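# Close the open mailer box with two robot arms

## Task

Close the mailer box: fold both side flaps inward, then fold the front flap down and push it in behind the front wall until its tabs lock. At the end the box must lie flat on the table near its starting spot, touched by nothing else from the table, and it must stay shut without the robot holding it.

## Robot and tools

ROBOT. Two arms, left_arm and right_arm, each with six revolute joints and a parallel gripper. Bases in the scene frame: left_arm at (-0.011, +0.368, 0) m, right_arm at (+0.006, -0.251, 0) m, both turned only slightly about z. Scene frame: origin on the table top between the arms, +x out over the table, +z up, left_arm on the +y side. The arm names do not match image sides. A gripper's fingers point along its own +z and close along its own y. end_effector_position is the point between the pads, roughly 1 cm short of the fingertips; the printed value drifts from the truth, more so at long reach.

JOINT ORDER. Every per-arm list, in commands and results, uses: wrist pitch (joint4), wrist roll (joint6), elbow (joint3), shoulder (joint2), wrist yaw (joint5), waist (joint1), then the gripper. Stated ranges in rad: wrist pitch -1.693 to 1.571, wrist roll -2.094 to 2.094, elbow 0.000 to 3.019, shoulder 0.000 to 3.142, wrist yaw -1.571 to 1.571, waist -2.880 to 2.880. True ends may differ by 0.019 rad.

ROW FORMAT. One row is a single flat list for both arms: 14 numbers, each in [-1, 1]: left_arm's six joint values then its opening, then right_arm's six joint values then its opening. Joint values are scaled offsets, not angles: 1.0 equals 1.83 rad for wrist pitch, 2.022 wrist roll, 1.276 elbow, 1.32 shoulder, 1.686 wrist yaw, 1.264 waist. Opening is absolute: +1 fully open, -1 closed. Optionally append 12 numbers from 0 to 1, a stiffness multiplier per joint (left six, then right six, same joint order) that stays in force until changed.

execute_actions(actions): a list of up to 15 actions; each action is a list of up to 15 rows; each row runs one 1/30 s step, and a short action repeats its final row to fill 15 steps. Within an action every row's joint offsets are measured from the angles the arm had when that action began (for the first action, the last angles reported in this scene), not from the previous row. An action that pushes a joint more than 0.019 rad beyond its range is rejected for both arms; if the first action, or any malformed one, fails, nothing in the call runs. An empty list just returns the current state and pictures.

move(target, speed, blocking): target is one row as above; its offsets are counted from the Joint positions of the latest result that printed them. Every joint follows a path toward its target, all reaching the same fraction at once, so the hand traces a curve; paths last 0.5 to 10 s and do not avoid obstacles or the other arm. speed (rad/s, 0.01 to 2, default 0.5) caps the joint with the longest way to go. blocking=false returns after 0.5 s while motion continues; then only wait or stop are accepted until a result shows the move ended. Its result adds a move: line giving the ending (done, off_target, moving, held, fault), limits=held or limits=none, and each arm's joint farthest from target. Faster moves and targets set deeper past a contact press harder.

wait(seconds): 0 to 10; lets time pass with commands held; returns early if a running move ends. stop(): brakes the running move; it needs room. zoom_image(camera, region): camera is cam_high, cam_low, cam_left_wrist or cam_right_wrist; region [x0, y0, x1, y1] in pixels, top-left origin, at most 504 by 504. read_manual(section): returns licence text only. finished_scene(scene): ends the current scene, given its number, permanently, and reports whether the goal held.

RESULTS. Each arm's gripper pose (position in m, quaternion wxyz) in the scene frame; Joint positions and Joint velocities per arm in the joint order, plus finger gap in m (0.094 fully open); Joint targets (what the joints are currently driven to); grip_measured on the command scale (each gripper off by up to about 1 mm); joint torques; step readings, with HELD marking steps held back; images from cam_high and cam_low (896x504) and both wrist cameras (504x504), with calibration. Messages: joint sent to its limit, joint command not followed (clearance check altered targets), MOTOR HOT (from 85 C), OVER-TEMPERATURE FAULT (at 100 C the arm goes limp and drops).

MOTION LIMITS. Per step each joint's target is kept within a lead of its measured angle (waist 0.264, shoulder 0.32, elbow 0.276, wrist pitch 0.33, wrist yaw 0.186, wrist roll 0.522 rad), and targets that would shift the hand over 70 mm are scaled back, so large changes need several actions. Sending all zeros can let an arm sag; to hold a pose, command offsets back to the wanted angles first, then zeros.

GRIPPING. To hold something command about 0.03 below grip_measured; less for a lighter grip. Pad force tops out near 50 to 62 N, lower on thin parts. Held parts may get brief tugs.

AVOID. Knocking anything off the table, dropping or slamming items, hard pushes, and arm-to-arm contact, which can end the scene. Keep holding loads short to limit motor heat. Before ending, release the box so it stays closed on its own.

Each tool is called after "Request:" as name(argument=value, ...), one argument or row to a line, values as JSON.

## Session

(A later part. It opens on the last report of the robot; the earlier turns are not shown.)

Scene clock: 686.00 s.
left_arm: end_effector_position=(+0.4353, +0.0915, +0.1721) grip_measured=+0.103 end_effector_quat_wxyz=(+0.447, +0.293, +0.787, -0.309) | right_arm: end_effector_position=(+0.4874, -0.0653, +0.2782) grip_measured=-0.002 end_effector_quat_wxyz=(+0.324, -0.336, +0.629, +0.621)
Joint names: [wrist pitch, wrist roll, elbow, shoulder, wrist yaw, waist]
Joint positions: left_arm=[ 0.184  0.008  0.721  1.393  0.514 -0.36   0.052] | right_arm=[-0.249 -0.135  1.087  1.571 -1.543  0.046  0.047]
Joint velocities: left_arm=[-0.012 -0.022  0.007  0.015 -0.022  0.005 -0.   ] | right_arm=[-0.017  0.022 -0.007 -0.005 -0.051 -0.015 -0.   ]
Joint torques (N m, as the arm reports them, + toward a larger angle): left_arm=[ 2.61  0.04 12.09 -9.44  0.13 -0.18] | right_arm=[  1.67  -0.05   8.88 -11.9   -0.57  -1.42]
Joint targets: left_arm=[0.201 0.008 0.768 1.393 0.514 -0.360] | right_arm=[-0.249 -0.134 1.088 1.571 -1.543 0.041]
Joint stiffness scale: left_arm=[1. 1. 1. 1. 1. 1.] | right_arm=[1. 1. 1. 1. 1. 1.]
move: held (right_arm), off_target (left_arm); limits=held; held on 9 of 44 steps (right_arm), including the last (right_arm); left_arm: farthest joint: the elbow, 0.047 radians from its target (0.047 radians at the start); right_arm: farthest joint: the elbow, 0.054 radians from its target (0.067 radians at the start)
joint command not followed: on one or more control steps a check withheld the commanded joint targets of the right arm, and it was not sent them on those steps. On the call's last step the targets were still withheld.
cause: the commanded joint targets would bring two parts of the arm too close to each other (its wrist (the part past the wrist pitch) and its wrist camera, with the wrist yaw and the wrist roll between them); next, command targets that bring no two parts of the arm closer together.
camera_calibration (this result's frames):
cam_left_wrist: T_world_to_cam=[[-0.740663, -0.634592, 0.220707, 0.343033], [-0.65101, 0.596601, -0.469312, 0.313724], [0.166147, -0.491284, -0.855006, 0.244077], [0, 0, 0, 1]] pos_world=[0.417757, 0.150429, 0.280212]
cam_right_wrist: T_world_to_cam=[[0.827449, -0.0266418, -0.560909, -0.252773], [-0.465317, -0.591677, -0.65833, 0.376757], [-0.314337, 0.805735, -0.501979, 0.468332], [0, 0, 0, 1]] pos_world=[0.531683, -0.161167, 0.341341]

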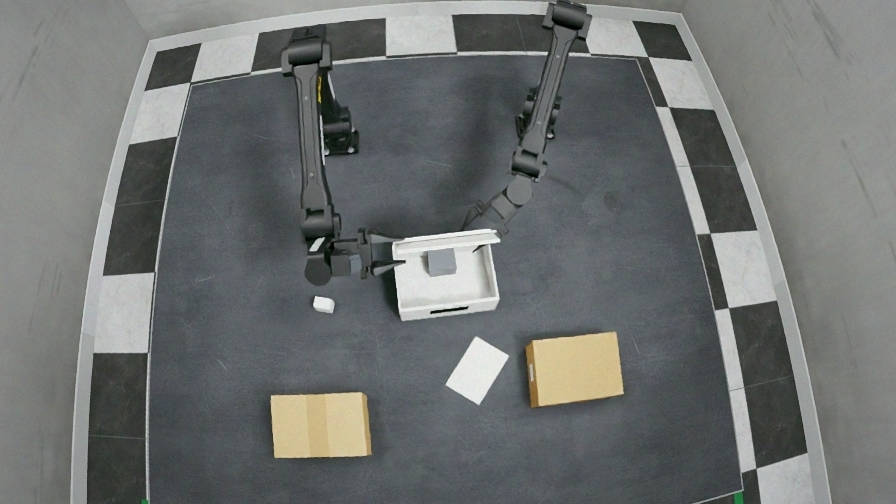

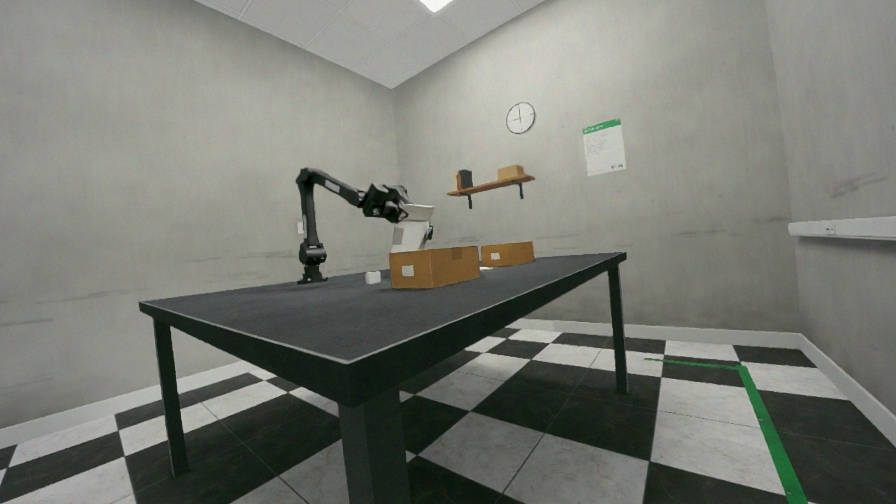

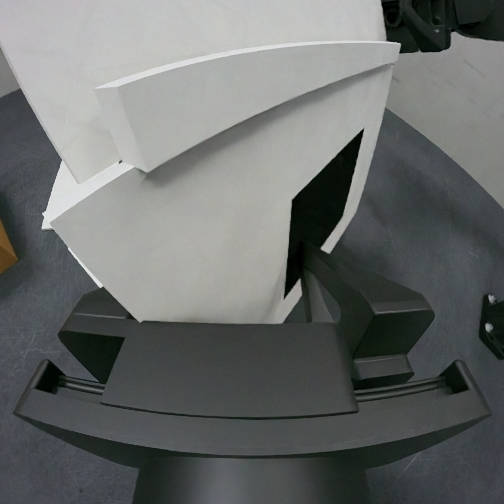

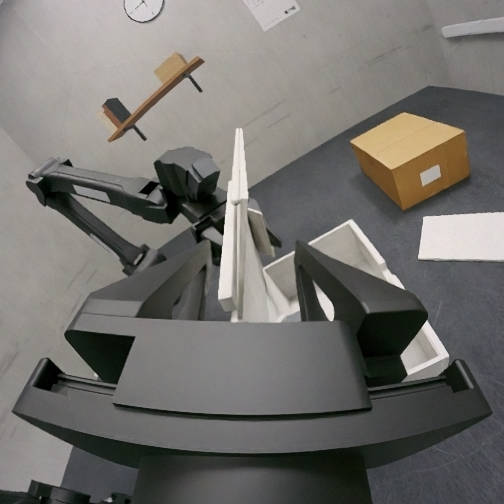

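Request:
move(
  target=[0.01,0,0.037,0,0,0,0.1,0.005,0.01,0.005,0,0,0.034,0.0],
  speed=0.1,
)

Request:
move(
  target=[0.01,0,0.037,0,0,0,0.1,0.005,0,0.005,0,0,0,-0.96],
)

Request:
move(
  target=[0.01,0,0.037,0,0,0,0.1,0.041,0.4,0.02,0.054,0,0,-0.96],
  speed=0.3,
)

Request:
zoom_image(
  camera="cam_high",
  region=[300, 180, 540, 340],
)

Request:
zoom_image(
  camera="cam_low",
  region=[340, 170, 480, 270],
)

Scene clock: 708.13 s.
left_arm: end_effector_position=(+0.4353, +0.0915, +0.1721) grip_measured=+0.103 end_effector_quat_wxyz=(+0.447, +0.293, +0.787, -0.309) | right_arm: end_effector_position=(+0.4811, -0.0498, +0.2782) grip_measured=-0.002 end_effector_quat_wxyz=(+0.311, -0.344, +0.625, +0.627)
Joint names: [wrist pitch, wrist roll, elbow, shoulder, wrist yaw, waist]
Joint positions: left_arm=[ 0.184  0.008  0.721  1.393  0.514 -0.36   0.052] | right_arm=[-0.249 -0.126  1.087  1.571 -1.543  0.078  0.047]
Joint velocities: left_arm=[-0.002 -0.051 -0.002  0.015 -0.007 -0.015  0.001] | right_arm=[ 0.002 -0.066  0.012 -0.015  0.051  0.005  0.   ]
Joint torques (N m, as the arm reports them, + toward a larger angle): left_arm=[ 2.64  0.03 12.07 -9.5   0.13 -0.17] | right_arm=[  2.     0.08   9.25 -11.88  -0.57  -0.24]
Joint targets: left_arm=[0.202 0.008 0.768 1.393 0.514 -0.360] | right_arm=[-0.240 -0.114 1.093 1.571 -1.543 0.089]
Joint stiffness scale: left_arm=[1. 1. 1. 1. 1. 1.] | right_arm=[1. 1. 1. 1. 1. 1.]
move: off_target (left_arm); limits=none; left_arm: farthest joint: the elbow, 0.047 radians from its target (0.047 radians at the start); right_arm: farthest joint: the waist, 0.011 radians from its target (0.043 radians at the start)
camera_calibration (this result's frames):
cam_left_wrist: T_world_to_cam=[[-0.740663, -0.634592, 0.220707, 0.343033], [-0.65101, 0.596601, -0.469312, 0.313724], [0.166147, -0.491284, -0.855006, 0.244077], [0, 0, 0, 1]] pos_world=[0.417757, 0.150429, 0.280212]
cam_right_wrist: T_world_to_cam=[[0.823146, -0.000130689, -0.567829, -0.241845], [-0.451488, -0.606613, -0.654354, 0.3745], [-0.344367, 0.794997, -0.49939, 0.467061], [0, 0, 0, 1]] pos_world=[0.528997, -0.144167, 0.340975]

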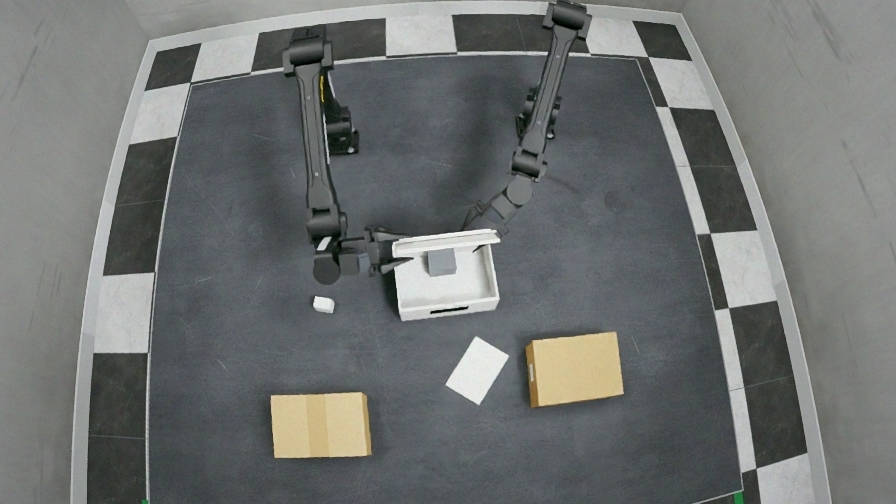

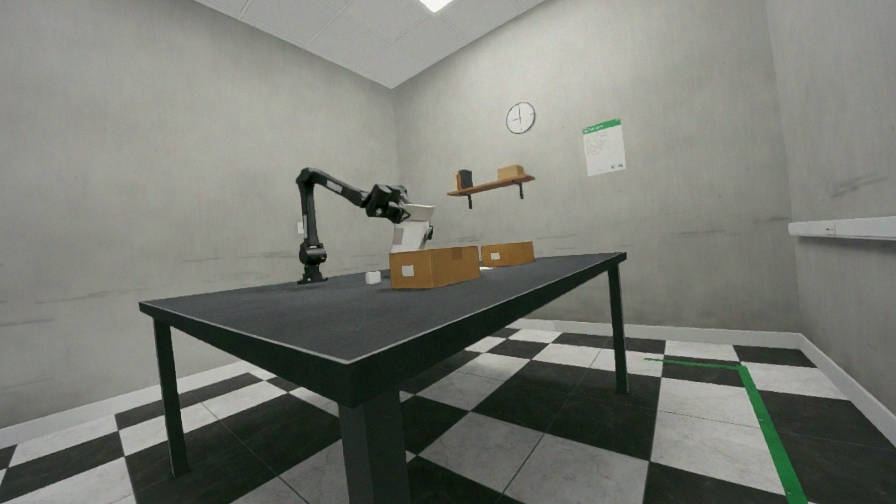

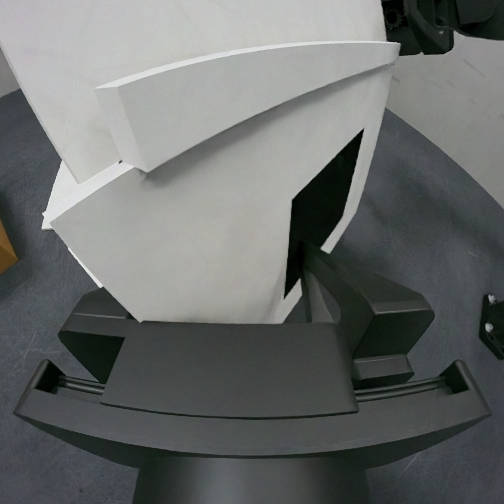

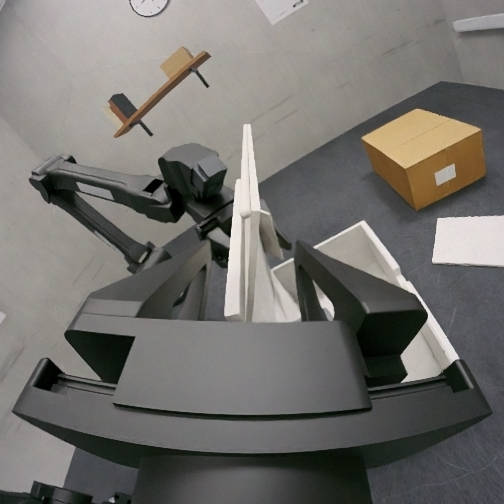

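Scene clock: 708.83 s.
left_arm: end_effector_position=(+0.4351, +0.0915, +0.1719) grip_measured=+0.103 end_effector_quat_wxyz=(+0.447, +0.293, +0.787, -0.309) | right_arm: end_effector_position=(+0.4803, -0.0498, +0.2792) grip_measured=-0.949 end_effector_quat_wxyz=(+0.311, -0.345, +0.623, +0.629)
Joint names: [wrist pitch, wrist roll, elbow, shoulder, wrist yaw, waist]
Joint positions: left_arm=[ 0.184  0.008  0.721  1.393  0.515 -0.36   0.052] | right_arm=[-0.249 -0.126  1.087  1.571 -1.548  0.078  0.002]
Joint velocities: left_arm=[-0.007 -0.007 -0.007  0.005  0.022 -0.005 -0.002] | right_arm=[-0.017  0.007  0.002 -0.005 -0.037 -0.005  0.   ]
Joint torques (N m, as the arm reports them, + toward a larger angle): left_arm=[ 2.65  0.04 12.08 -9.58  0.13 -0.03] | right_arm=[  2.06  -0.04   9.19 -11.93  -0.37  -0.13]
Joint targets: left_arm=[0.202 0.008 0.768 1.393 0.514 -0.360] | right_arm=[-0.240 -0.126 1.093 1.571 -1.543 0.078]
Joint stiffness scale: left_arm=[1. 1. 1. 1. 1. 1.] | right_arm=[1. 1. 1. 1. 1. 1.]
move: off_target (left_arm); limits=none; left_arm: farthest joint: the elbow, 0.048 radians from its target (0.047 radians at the start); right_arm: farthest joint: the wrist pitch, 0.009 radians from its target (0.009 radians at the start)
camera_calibration (this result's frames):
cam_left_wrist: T_world_to_cam=[[-0.740784, -0.634338, 0.221032, 0.342925], [-0.651006, 0.596811, -0.46905, 0.313462], [0.165622, -0.491357, -0.855066, 0.244206], [0, 0, 0, 1]] pos_world=[0.417653, 0.150446, 0.280044]
cam_right_wrist: T_world_to_cam=[[0.823441, 0.00518806, -0.567378, -0.240644], [-0.448731, -0.606028, -0.656789, 0.374144], [-0.347254, 0.795427, -0.4967, 0.467949], [0, 0, 0, 1]] pos_world=[0.528543, -0.14423, 0.341628]

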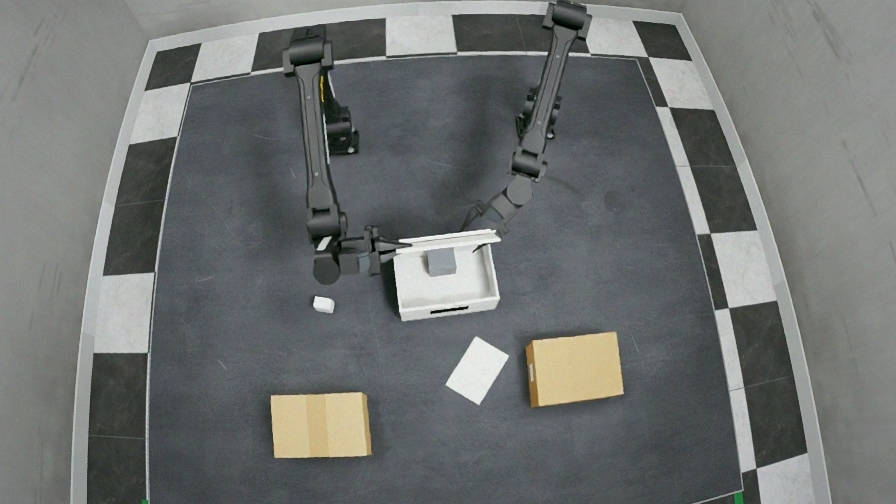

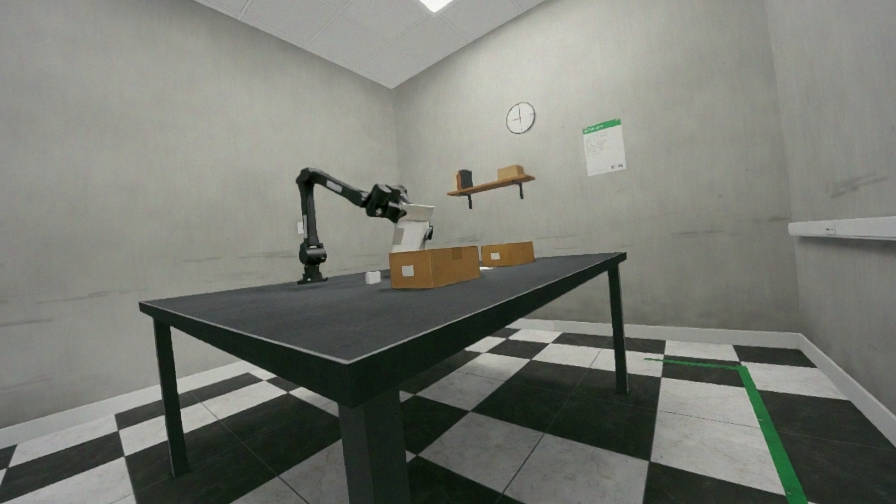

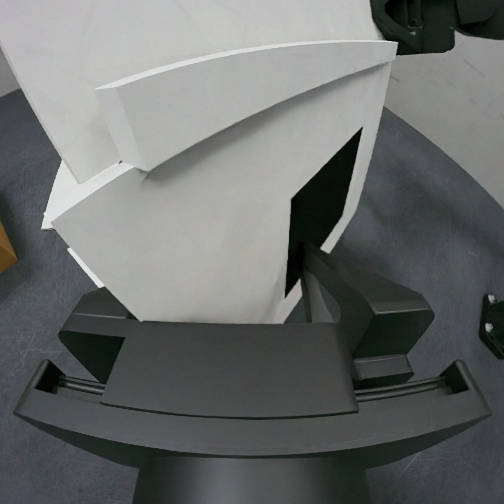

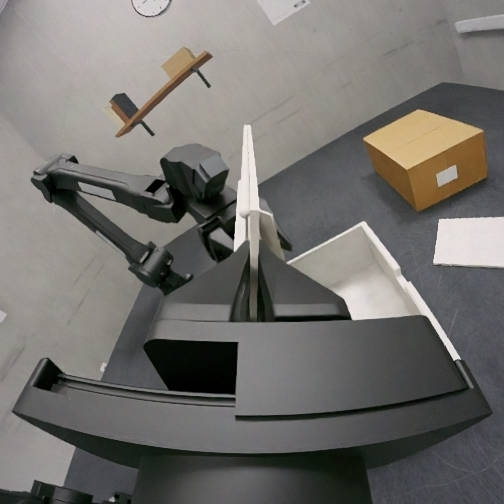

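Scene clock: 712.20 s.
left_arm: end_effector_position=(+0.4349, +0.0912, +0.1721) grip_measured=+0.102 end_effector_quat_wxyz=(+0.447, +0.294, +0.786, -0.310) | right_arm: end_effector_position=(+0.4902, -0.0495, +0.2590) grip_measured=-0.950 end_effector_quat_wxyz=(+0.045, -0.079, +0.707, +0.701)
Joint names: [wrist pitch, wrist roll, elbow, shoulder, wrist yaw, waist]
Joint positions: left_arm=[ 0.185  0.008  0.72   1.393  0.516 -0.36   0.052] | right_arm=[-0.189  0.671  1.087  1.622 -1.552  0.077  0.002]
Joint velocities: left_arm=[ 0.007  0.022  0.007 -0.005  0.007 -0.005 -0.   ] | right_arm=[ 0.002 -0.051 -0.017 -0.005 -0.007 -0.015 -0.   ]
Joint torques (N m, as the arm reports them, + toward a larger angle): left_arm=[ 2.57  0.04 12.11 -9.53  0.05 -0.12] | right_arm=[  2.39   0.04  10.39 -10.8   -0.42  -0.56]
Joint targets: left_arm=[0.202 0.008 0.768 1.393 0.514 -0.360] | right_arm=[-0.174 0.682 1.112 1.642 -1.548 0.078]
Joint stiffness scale: left_arm=[1. 1. 1. 1. 1. 1.] | right_arm=[1. 1. 1. 1. 1. 1.]
move: off_target (left_arm, right_arm); limits=none; left_arm: farthest joint: the elbow, 0.048 radians from its target (0.048 radians at the start); right_arm: farthest joint: the elbow, 0.026 radians from its target (0.026 radians at the start)
camera_calibration (this result's frames):
cam_left_wrist: T_world_to_cam=[[-0.742009, -0.63281, 0.221303, 0.342932], [-0.649665, 0.597312, -0.47027, 0.313123], [0.165405, -0.492717, -0.854325, 0.244385], [0, 0, 0, 1]] pos_world=[0.417462, 0.150391, 0.280144]
cam_right_wrist: T_world_to_cam=[[0.178756, -0.0278373, -0.9835, 0.161858], [-0.779093, -0.614479, -0.124211, 0.38906], [-0.600883, 0.788442, -0.13153, 0.490549], [0, 0, 0, 1]] pos_world=[0.568944, -0.143194, 0.272035]

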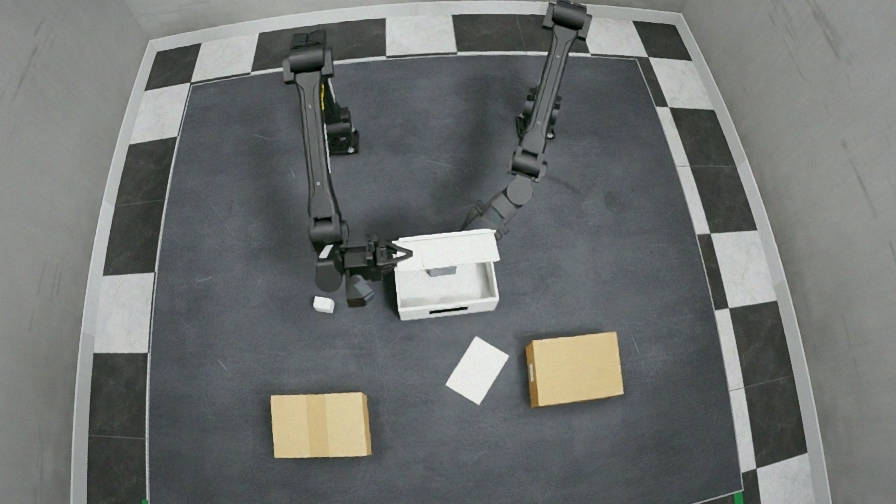

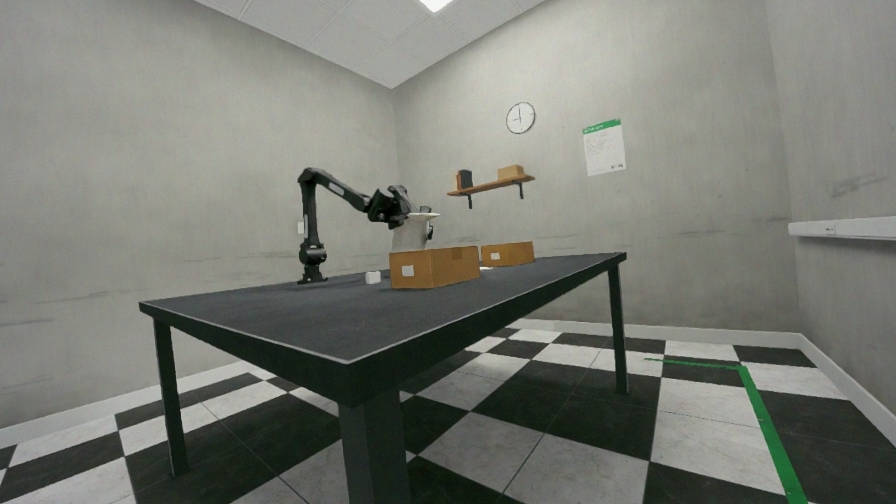

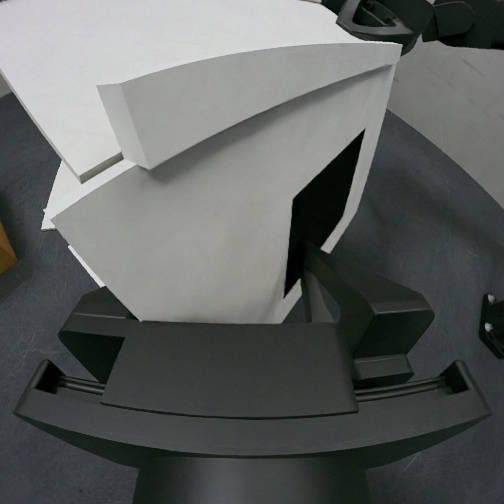

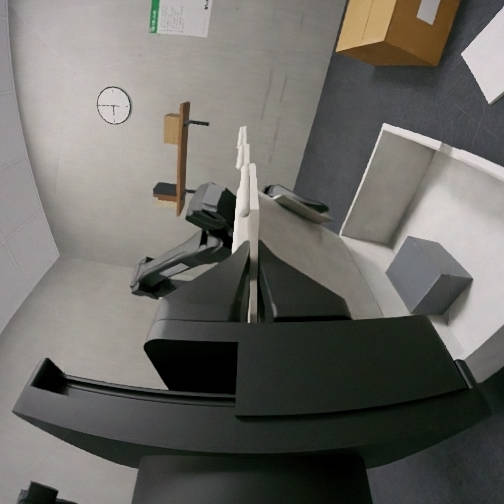

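Region (300, 180, 540, 340) of cam_high's 896x504 image, scaled by 2.100, with more detail than that image has.

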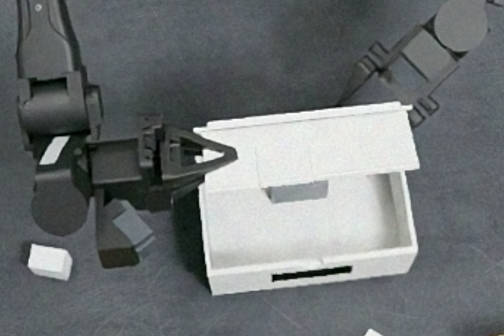

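Region (340, 170, 480, 270) of cam_low's 896x504 image, scaled by 3.600, with more detail than that image has; it fills the top 360 rows of this view, and the rest is white.

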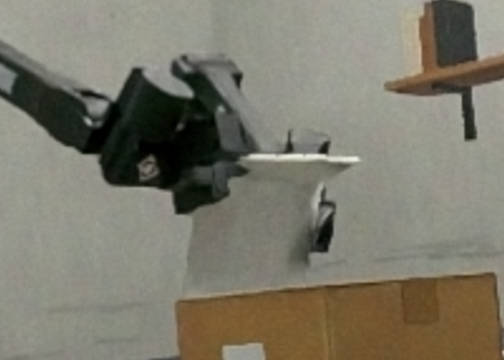

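Request:
move(
  target=[0.01,0,0.037,0,0,0,0.1,0.045,0.3,-0.028,0.035,0,0,-0.96],
  speed=0.3,
)

Request:
zoom_image(
  camera="cam_high",
  region=[300, 180, 540, 340],
)

Request:
zoom_image(
  camera="cam_low",
  region=[340, 170, 480, 270],
)

Scene clock: 723.03 s.
left_arm: end_effector_position=(+0.4348, +0.0913, +0.1722) grip_measured=+0.102 end_effector_quat_wxyz=(+0.447, +0.294, +0.786, -0.311) | right_arm: end_effector_position=(+0.4879, -0.0500, +0.2399) grip_measured=-0.950 end_effector_quat_wxyz=(-0.161, +0.126, +0.699, +0.686)
Joint names: [wrist pitch, wrist roll, elbow, shoulder, wrist yaw, waist]
Joint positions: left_arm=[ 0.186  0.008  0.72   1.393  0.518 -0.36   0.052] | right_arm=[-0.122  1.267  1.055  1.647 -1.558  0.077  0.002]
Joint velocities: left_arm=[-0.017 -0.022  0.002  0.005  0.051  0.005 -0.001] | right_arm=[-0.017 -0.051  0.007  0.005 -0.037 -0.015  0.001]
Joint torques (N m, as the arm reports them, + toward a larger angle): left_arm=[ 2.62  0.04 12.1  -9.46  0.07 -0.23] | right_arm=[  2.56   0.04   7.91 -11.17  -0.32  -0.55]
Joint targets: left_arm=[0.203 0.008 0.767 1.393 0.516 -0.360] | right_arm=[-0.107 1.278 1.051 1.669 -1.552 0.077]
Joint stiffness scale: left_arm=[1. 1. 1. 1. 1. 1.] | right_arm=[1. 1. 1. 1. 1. 1.]
move: off_target (left_arm, right_arm); limits=none; left_arm: farthest joint: the elbow, 0.047 radians from its target (0.047 radians at the start); right_arm: farthest joint: the shoulder, 0.021 radians from its target (0.046 radians at the start)
camera_calibration (this result's frames):
cam_left_wrist: T_world_to_cam=[[-0.742715, -0.631881, 0.221585, 0.343017], [-0.648884, 0.597491, -0.471119, 0.312892], [0.165297, -0.493691, -0.853784, 0.24453], [0, 0, 0, 1]] pos_world=[0.417375, 0.150518, 0.280178]
cam_right_wrist: T_world_to_cam=[[-0.393588, -0.0522168, -0.917803, 0.405756], [-0.715241, -0.609808, 0.341416, 0.241997], [-0.577511, 0.790827, 0.202666, 0.39562], [0, 0, 0, 1]] pos_world=[0.561261, -0.144108, 0.209604]

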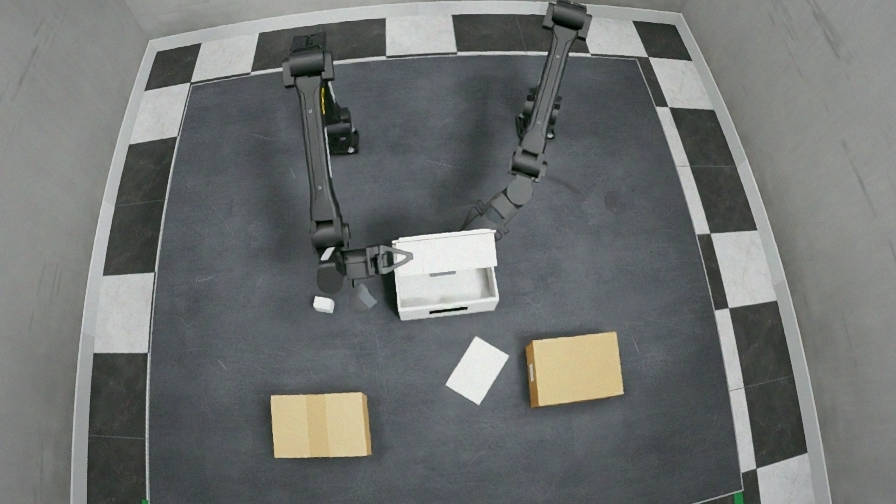

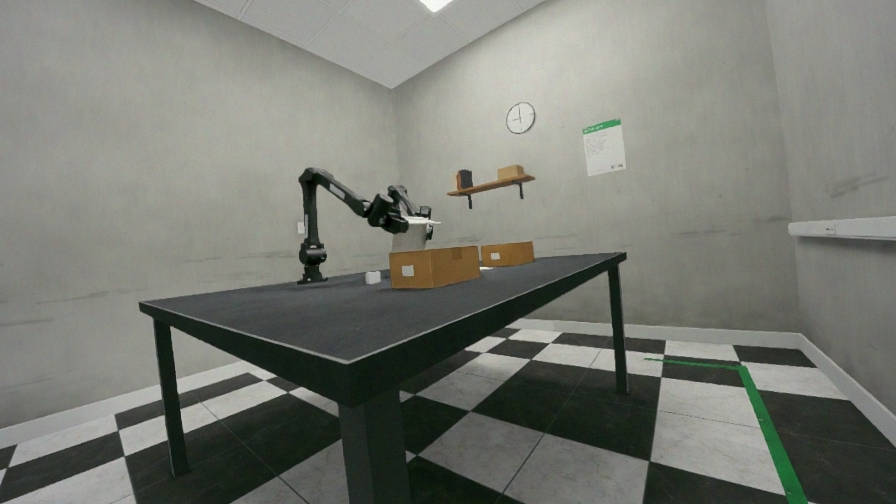

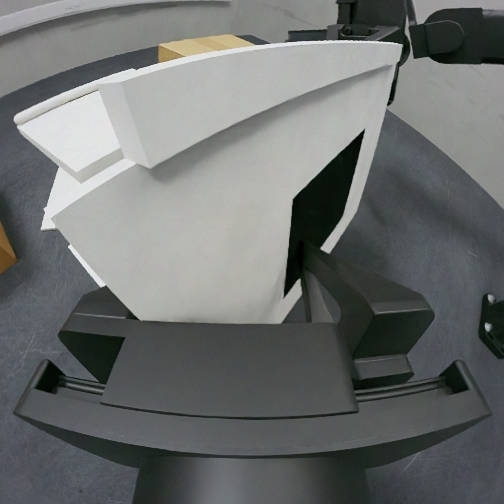

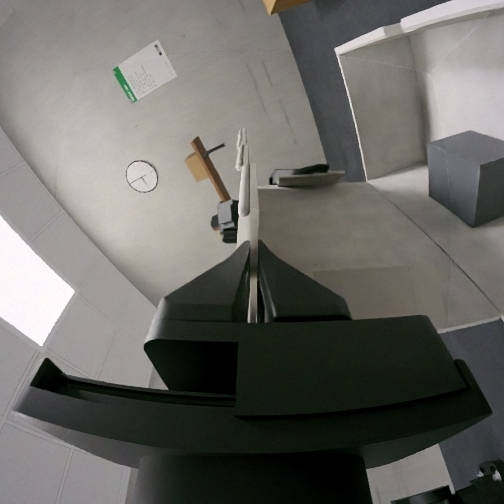

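Region (300, 180, 540, 340) of cam_high's 896x504 image, scaled by 2.100, with more detail than that image has.

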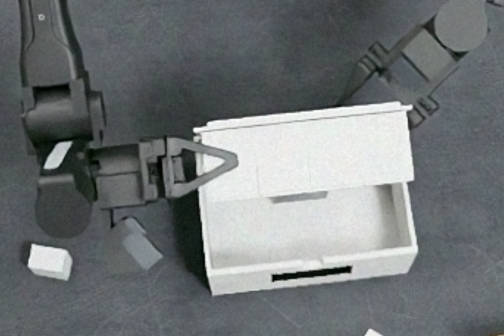

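Region (340, 170, 480, 270) of cam_low's 896x504 image, scaled by 3.600, with more detail than that image has; it fills the top 360 rows of this view, and the rest is white.

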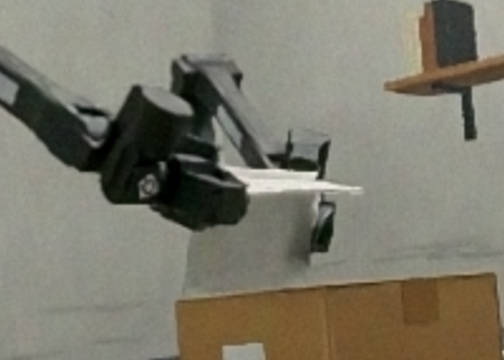

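Request:
move(
  target=[0.01,0,0.037,0,0,0,0.1,0.038,0.25,-0.048,0.008,0,0,-0.96],
  speed=0.3,
)

Request:
zoom_image(
  camera="cam_high",
  region=[300, 180, 540, 340],
)

Request:
zoom_image(
  camera="cam_low",
  region=[340, 170, 480, 270],
)

Scene clock: 738.63 s.
left_arm: end_effector_position=(+0.4347, +0.0912, +0.1723) grip_measured=+0.102 end_effector_quat_wxyz=(+0.448, +0.294, +0.785, -0.311) | right_arm: end_effector_position=(+0.4776, -0.0507, +0.2268) grip_measured=-0.950 end_effector_quat_wxyz=(-0.324, +0.289, +0.647, +0.627)
Joint names: [wrist pitch, wrist roll, elbow, shoulder, wrist yaw, waist]
Joint positions: left_arm=[ 0.187  0.008  0.719  1.393  0.519 -0.36   0.052] | right_arm=[-0.064  1.767  1.009  1.647 -1.564  0.077  0.002]
Joint velocities: left_arm=[ 0.012  0.007  0.012  0.005 -0.051 -0.005 -0.   ] | right_arm=[ 0.002  0.007  0.002  0.015 -0.022 -0.005 -0.   ]
Joint torques (N m, as the arm reports them, + toward a larger angle): left_arm=[ 2.6   0.04 12.09 -9.44  0.1  -0.14] | right_arm=[  2.3   -0.02   6.95 -11.87  -0.35  -0.23]
Joint targets: left_arm=[0.204 0.008 0.767 1.393 0.518 -0.360] | right_arm=[-0.052 1.772 0.994 1.658 -1.558 0.077]
Joint stiffness scale: left_arm=[1. 1. 1. 1. 1. 1.] | right_arm=[1. 1. 1. 1. 1. 1.]
move: off_target (left_arm); limits=none; left_arm: farthest joint: the elbow, 0.048 radians from its target (0.047 radians at the start); right_arm: farthest joint: the elbow, 0.015 radians from its target (0.062 radians at the start)
camera_calibration (this result's frames):
cam_left_wrist: T_world_to_cam=[[-0.743267, -0.631243, 0.221555, 0.34306], [-0.648213, 0.597635, -0.47186, 0.312724], [0.165449, -0.494332, -0.853383, 0.244489], [0, 0, 0, 1]] pos_world=[0.417246, 0.150518, 0.280198]
cam_right_wrist: T_world_to_cam=[[-0.77698, -0.0706291, -0.625551, 0.505573], [-0.46838, -0.599079, 0.649403, 0.0514962], [-0.420621, 0.797568, 0.432391, 0.266116], [0, 0, 0, 1]] pos_world=[0.528874, -0.145687, 0.167754]

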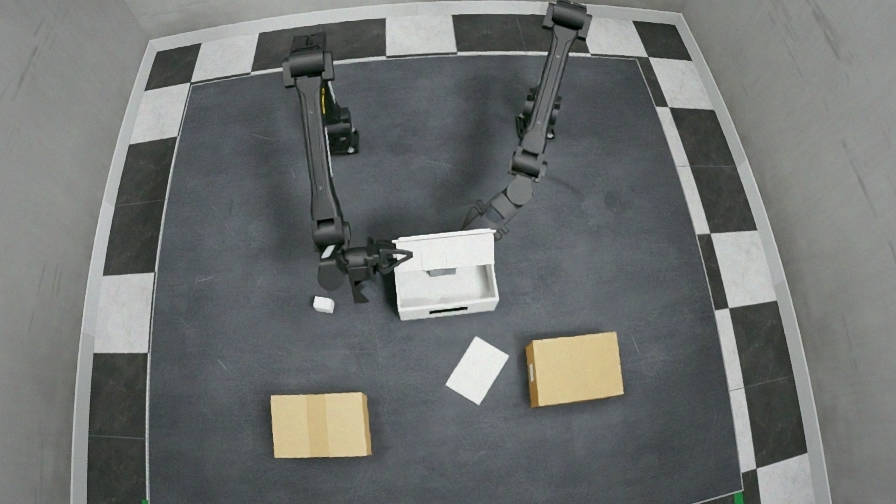

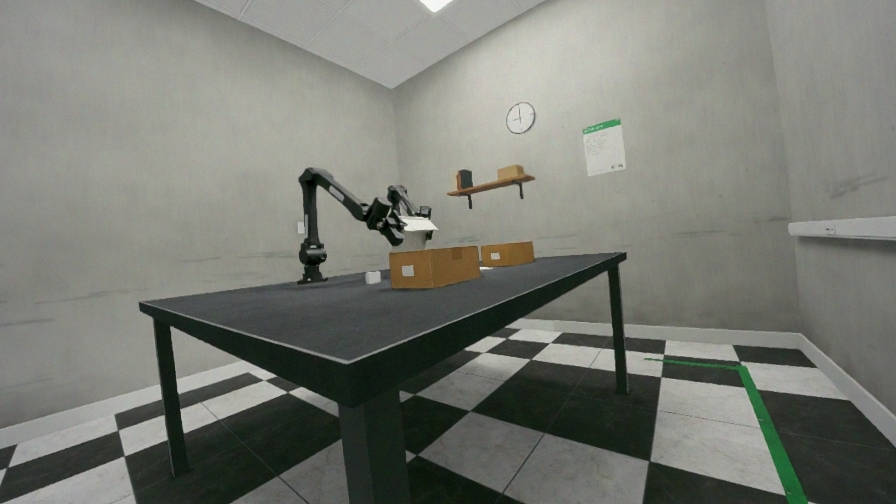

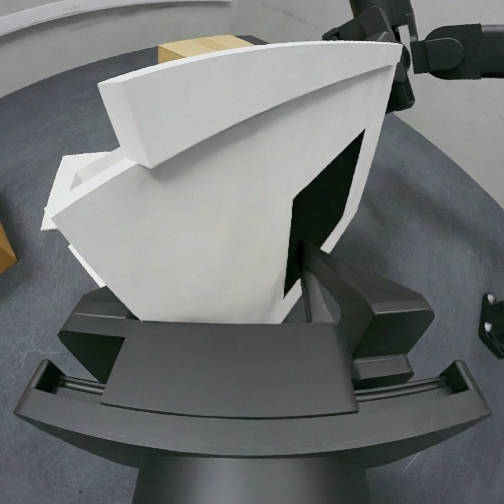

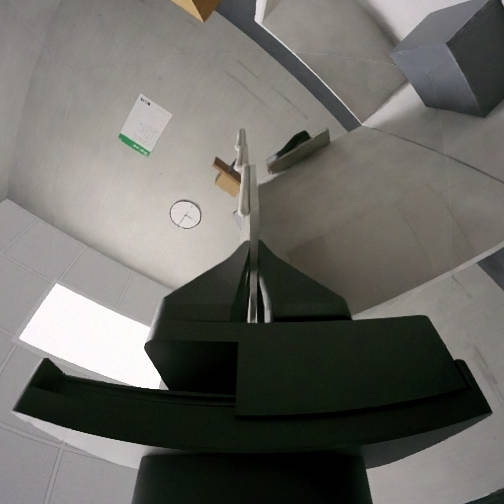

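Region (300, 180, 540, 340) of cam_high's 896x504 image, scaled by 2.100, with more detail than that image has.

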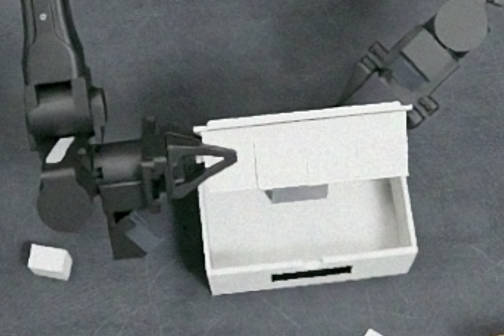

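Region (340, 170, 480, 270) of cam_low's 896x504 image, scaled by 3.600, with more detail than that image has; it fills the top 360 rows of this view, and the rest is white.

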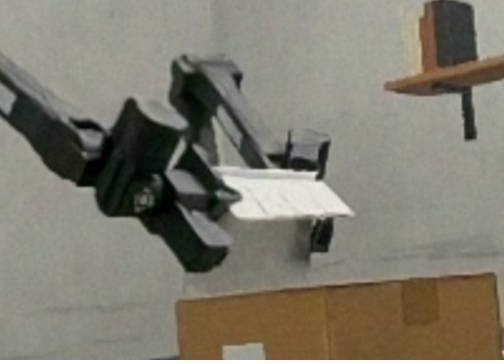

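Request:
move(
  target=[0.01,0,0.037,0,0,0,0.35,0.006,0,0,0,0,0,-0.75],
)

Request:
move(
  target=[0.01,0,-0.125,-0.14,0,0.085,0.35,0.006,0,0,0,0,-0.16,-0.75],
  speed=0.15,
)

Request:
zoom_image(
  camera="cam_high",
  region=[300, 180, 540, 340],
)

Request:
zoom_image(
  camera="cam_low",
  region=[340, 170, 480, 270],
)

Scene clock: 750.17 s.
left_arm: end_effector_position=(+0.4342, +0.0914, +0.1715) grip_measured=+0.348 end_effector_quat_wxyz=(+0.447, +0.294, +0.786, -0.311) | right_arm: end_effector_position=(+0.4773, -0.0507, +0.2268) grip_measured=-0.752 end_effector_quat_wxyz=(-0.324, +0.290, +0.647, +0.627)
Joint names: [wrist pitch, wrist roll, elbow, shoulder, wrist yaw, waist]
Joint positions: left_arm=[ 0.187  0.008  0.718  1.393  0.519 -0.36   0.063] | right_arm=[-0.064  1.767  1.008  1.647 -1.564  0.077  0.012]
Joint velocities: left_arm=[-0.017 -0.051 -0.022 -0.024 -0.066  0.005 -0.   ] | right_arm=[-0.007 -0.022 -0.007 -0.005 -0.037 -0.015 -0.001]
Joint torques (N m, as the arm reports them, + toward a larger angle): left_arm=[ 2.67  0.04 12.16 -9.4   0.14 -0.13] | right_arm=[  2.16  -0.1    8.03 -12.3   -0.58  -0.36]
Joint targets: left_arm=[0.206 0.008 0.766 1.393 0.519 -0.360] | right_arm=[-0.053 1.767 1.009 1.647 -1.564 0.077]
Joint stiffness scale: left_arm=[1. 1. 1. 1. 1. 1.] | right_arm=[1. 1. 1. 1. 1. 1.]
move: off_target (left_arm); limits=none; left_arm: farthest joint: the elbow, 0.048 radians from its target (0.047 radians at the start); right_arm: farthest joint: the wrist pitch, 0.011 radians from its target (0.011 radians at the start)
camera_calibration (this result's frames):
cam_left_wrist: T_world_to_cam=[[-0.742954, -0.631372, 0.222235, 0.342753], [-0.648878, 0.59791, -0.470597, 0.31198], [0.164245, -0.493835, -0.853903, 0.244589], [0, 0, 0, 1]] pos_world=[0.416914, 0.150655, 0.279501]
cam_right_wrist: T_world_to_cam=[[-0.777683, -0.0707407, -0.624664, 0.505433], [-0.467456, -0.599331, 0.649837, 0.0508328], [-0.42035, 0.79737, 0.433021, 0.265749], [0, 0, 0, 1]] pos_world=[0.528536, -0.14568, 0.167618]

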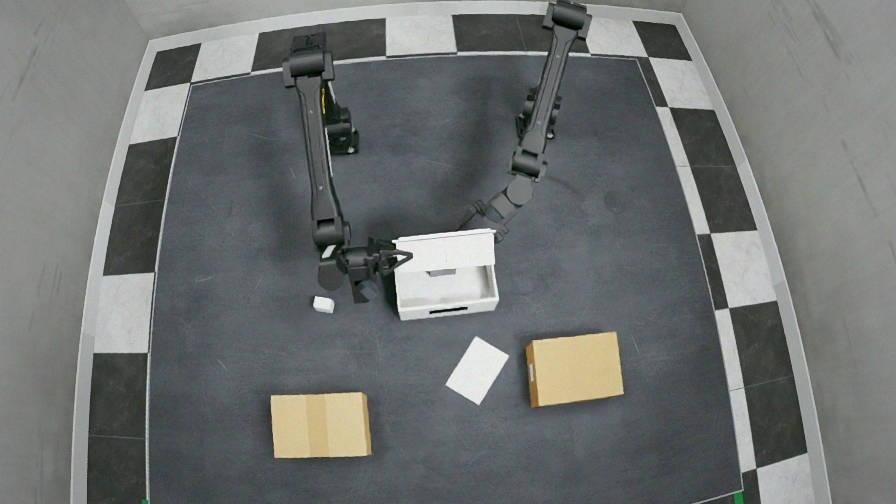

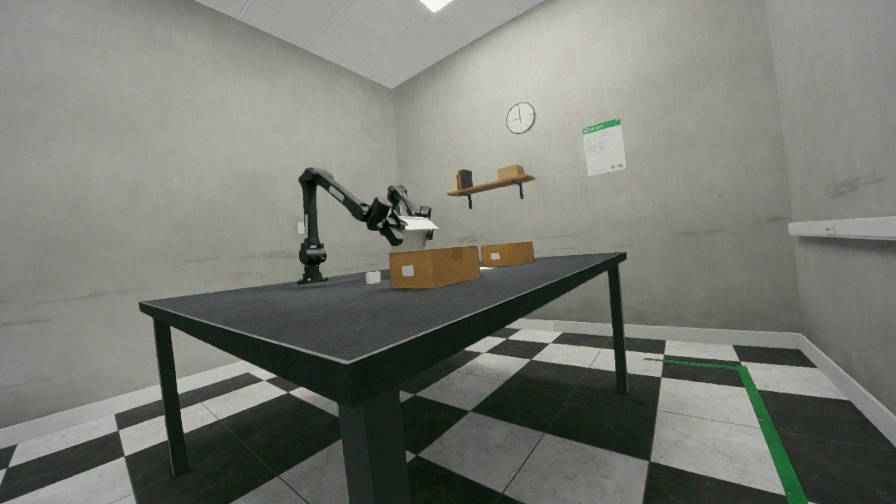

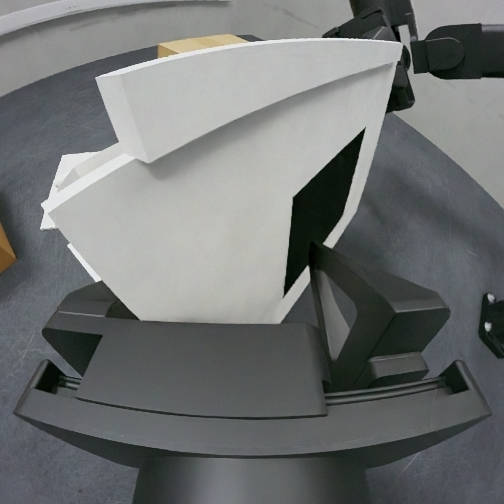

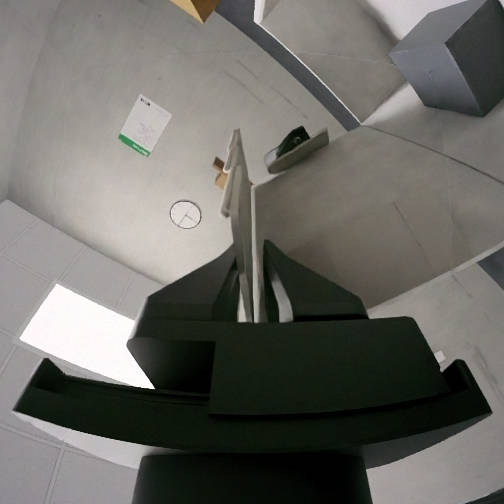

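Scene clock: 751.87 s.
left_arm: end_effector_position=(+0.3997, +0.1559, +0.1664) grip_measured=+0.348 end_effector_quat_wxyz=(+0.462, +0.254, +0.799, -0.288) | right_arm: end_effector_position=(+0.5070, -0.1444, +0.2268) grip_measured=-0.752 end_effector_quat_wxyz=(-0.263, +0.350, +0.616, +0.655)
Joint names: [wrist pitch, wrist roll, elbow, shoulder, wrist yaw, waist]
Joint positions: left_arm=[ 0.188  0.008  0.553  1.229  0.519 -0.258  0.063] | right_arm=[-0.064  1.767  1.008  1.647 -1.564 -0.116  0.012]
Joint velocities: left_arm=[-0.002 -0.037  0.002  0.005 -0.022  0.005  0.   ] | right_arm=[-0.007 -0.037  0.007  0.015 -0.007  0.005  0.   ]
Joint torques (N m, as the arm reports them, + toward a larger angle): left_arm=[ 2.66  0.04  8.45 -8.55  0.13  0.49] | right_arm=[  2.21  -0.05   7.92 -12.1   -0.57  -1.14]
Joint targets: left_arm=[0.206 0.008 0.559 1.208 0.519 -0.252] | right_arm=[-0.053 1.767 1.008 1.647 -1.564 -0.125]
Joint stiffness scale: left_arm=[1. 1. 1. 1. 1. 1.] | right_arm=[1. 1. 1. 1. 1. 1.]
move: off_target (left_arm); limits=none; left_arm: farthest joint: the shoulder, 0.021 radians from its target (0.185 radians at the start); right_arm: farthest joint: the wrist pitch, 0.011 radians from its target (0.011 radians at the start)
camera_calibration (this result's frames):
cam_left_wrist: T_world_to_cam=[[-0.675257, -0.70336, 0.222065, 0.343159], [-0.705935, 0.529053, -0.470912, 0.282155], [0.213737, -0.47475, -0.853773, 0.255017], [0, 0, 0, 1]] pos_world=[0.376397, 0.213158, 0.274393]
cam_right_wrist: T_world_to_cam=[[-0.776871, 0.0791635, -0.624664, 0.543101], [-0.573363, -0.498966, 0.649837, 0.0767246], [-0.260242, 0.862999, 0.433021, 0.281233], [0, 0, 0, 1]] pos_world=[0.539099, -0.247414, 0.167618]

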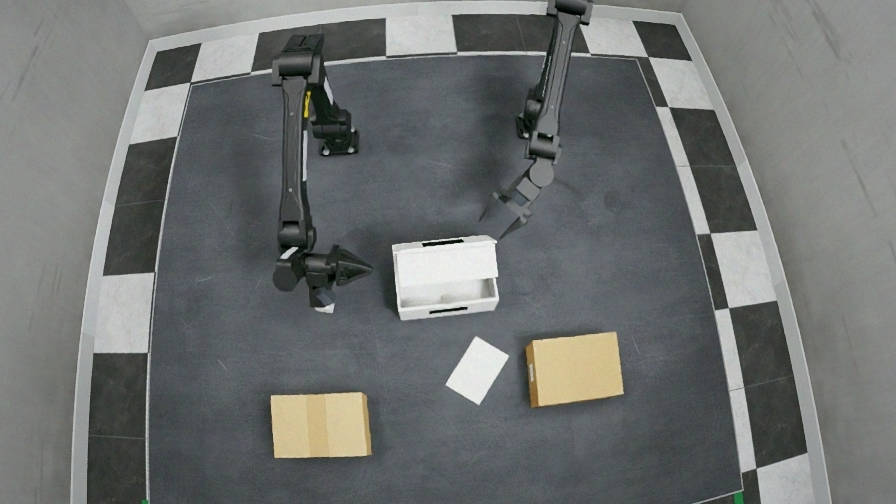

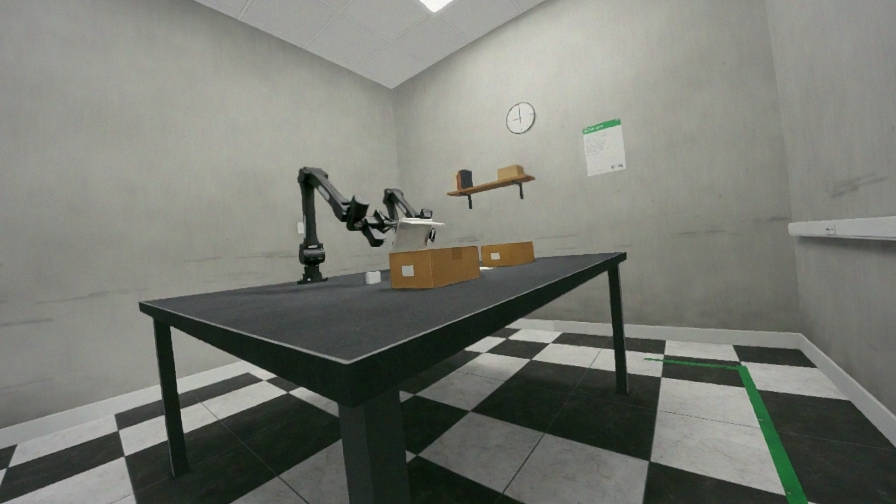

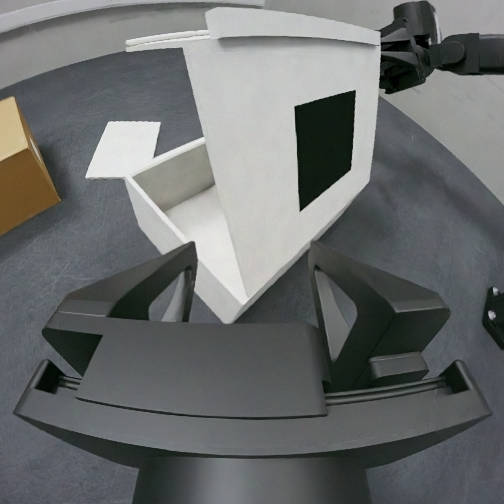

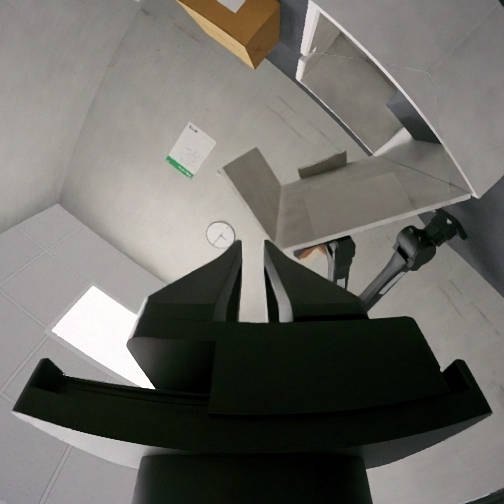

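Region (300, 180, 540, 340) of cam_high's 896x504 image, scaled by 2.100, with more detail than that image has.

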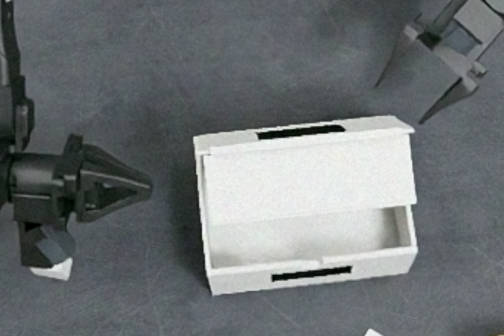

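Region (340, 170, 480, 270) of cam_low's 896x504 image, scaled by 3.600, with more detail than that image has; it fills the top 360 rows of this view, and the rest is white.

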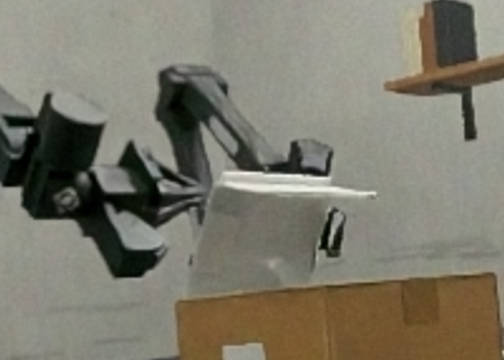

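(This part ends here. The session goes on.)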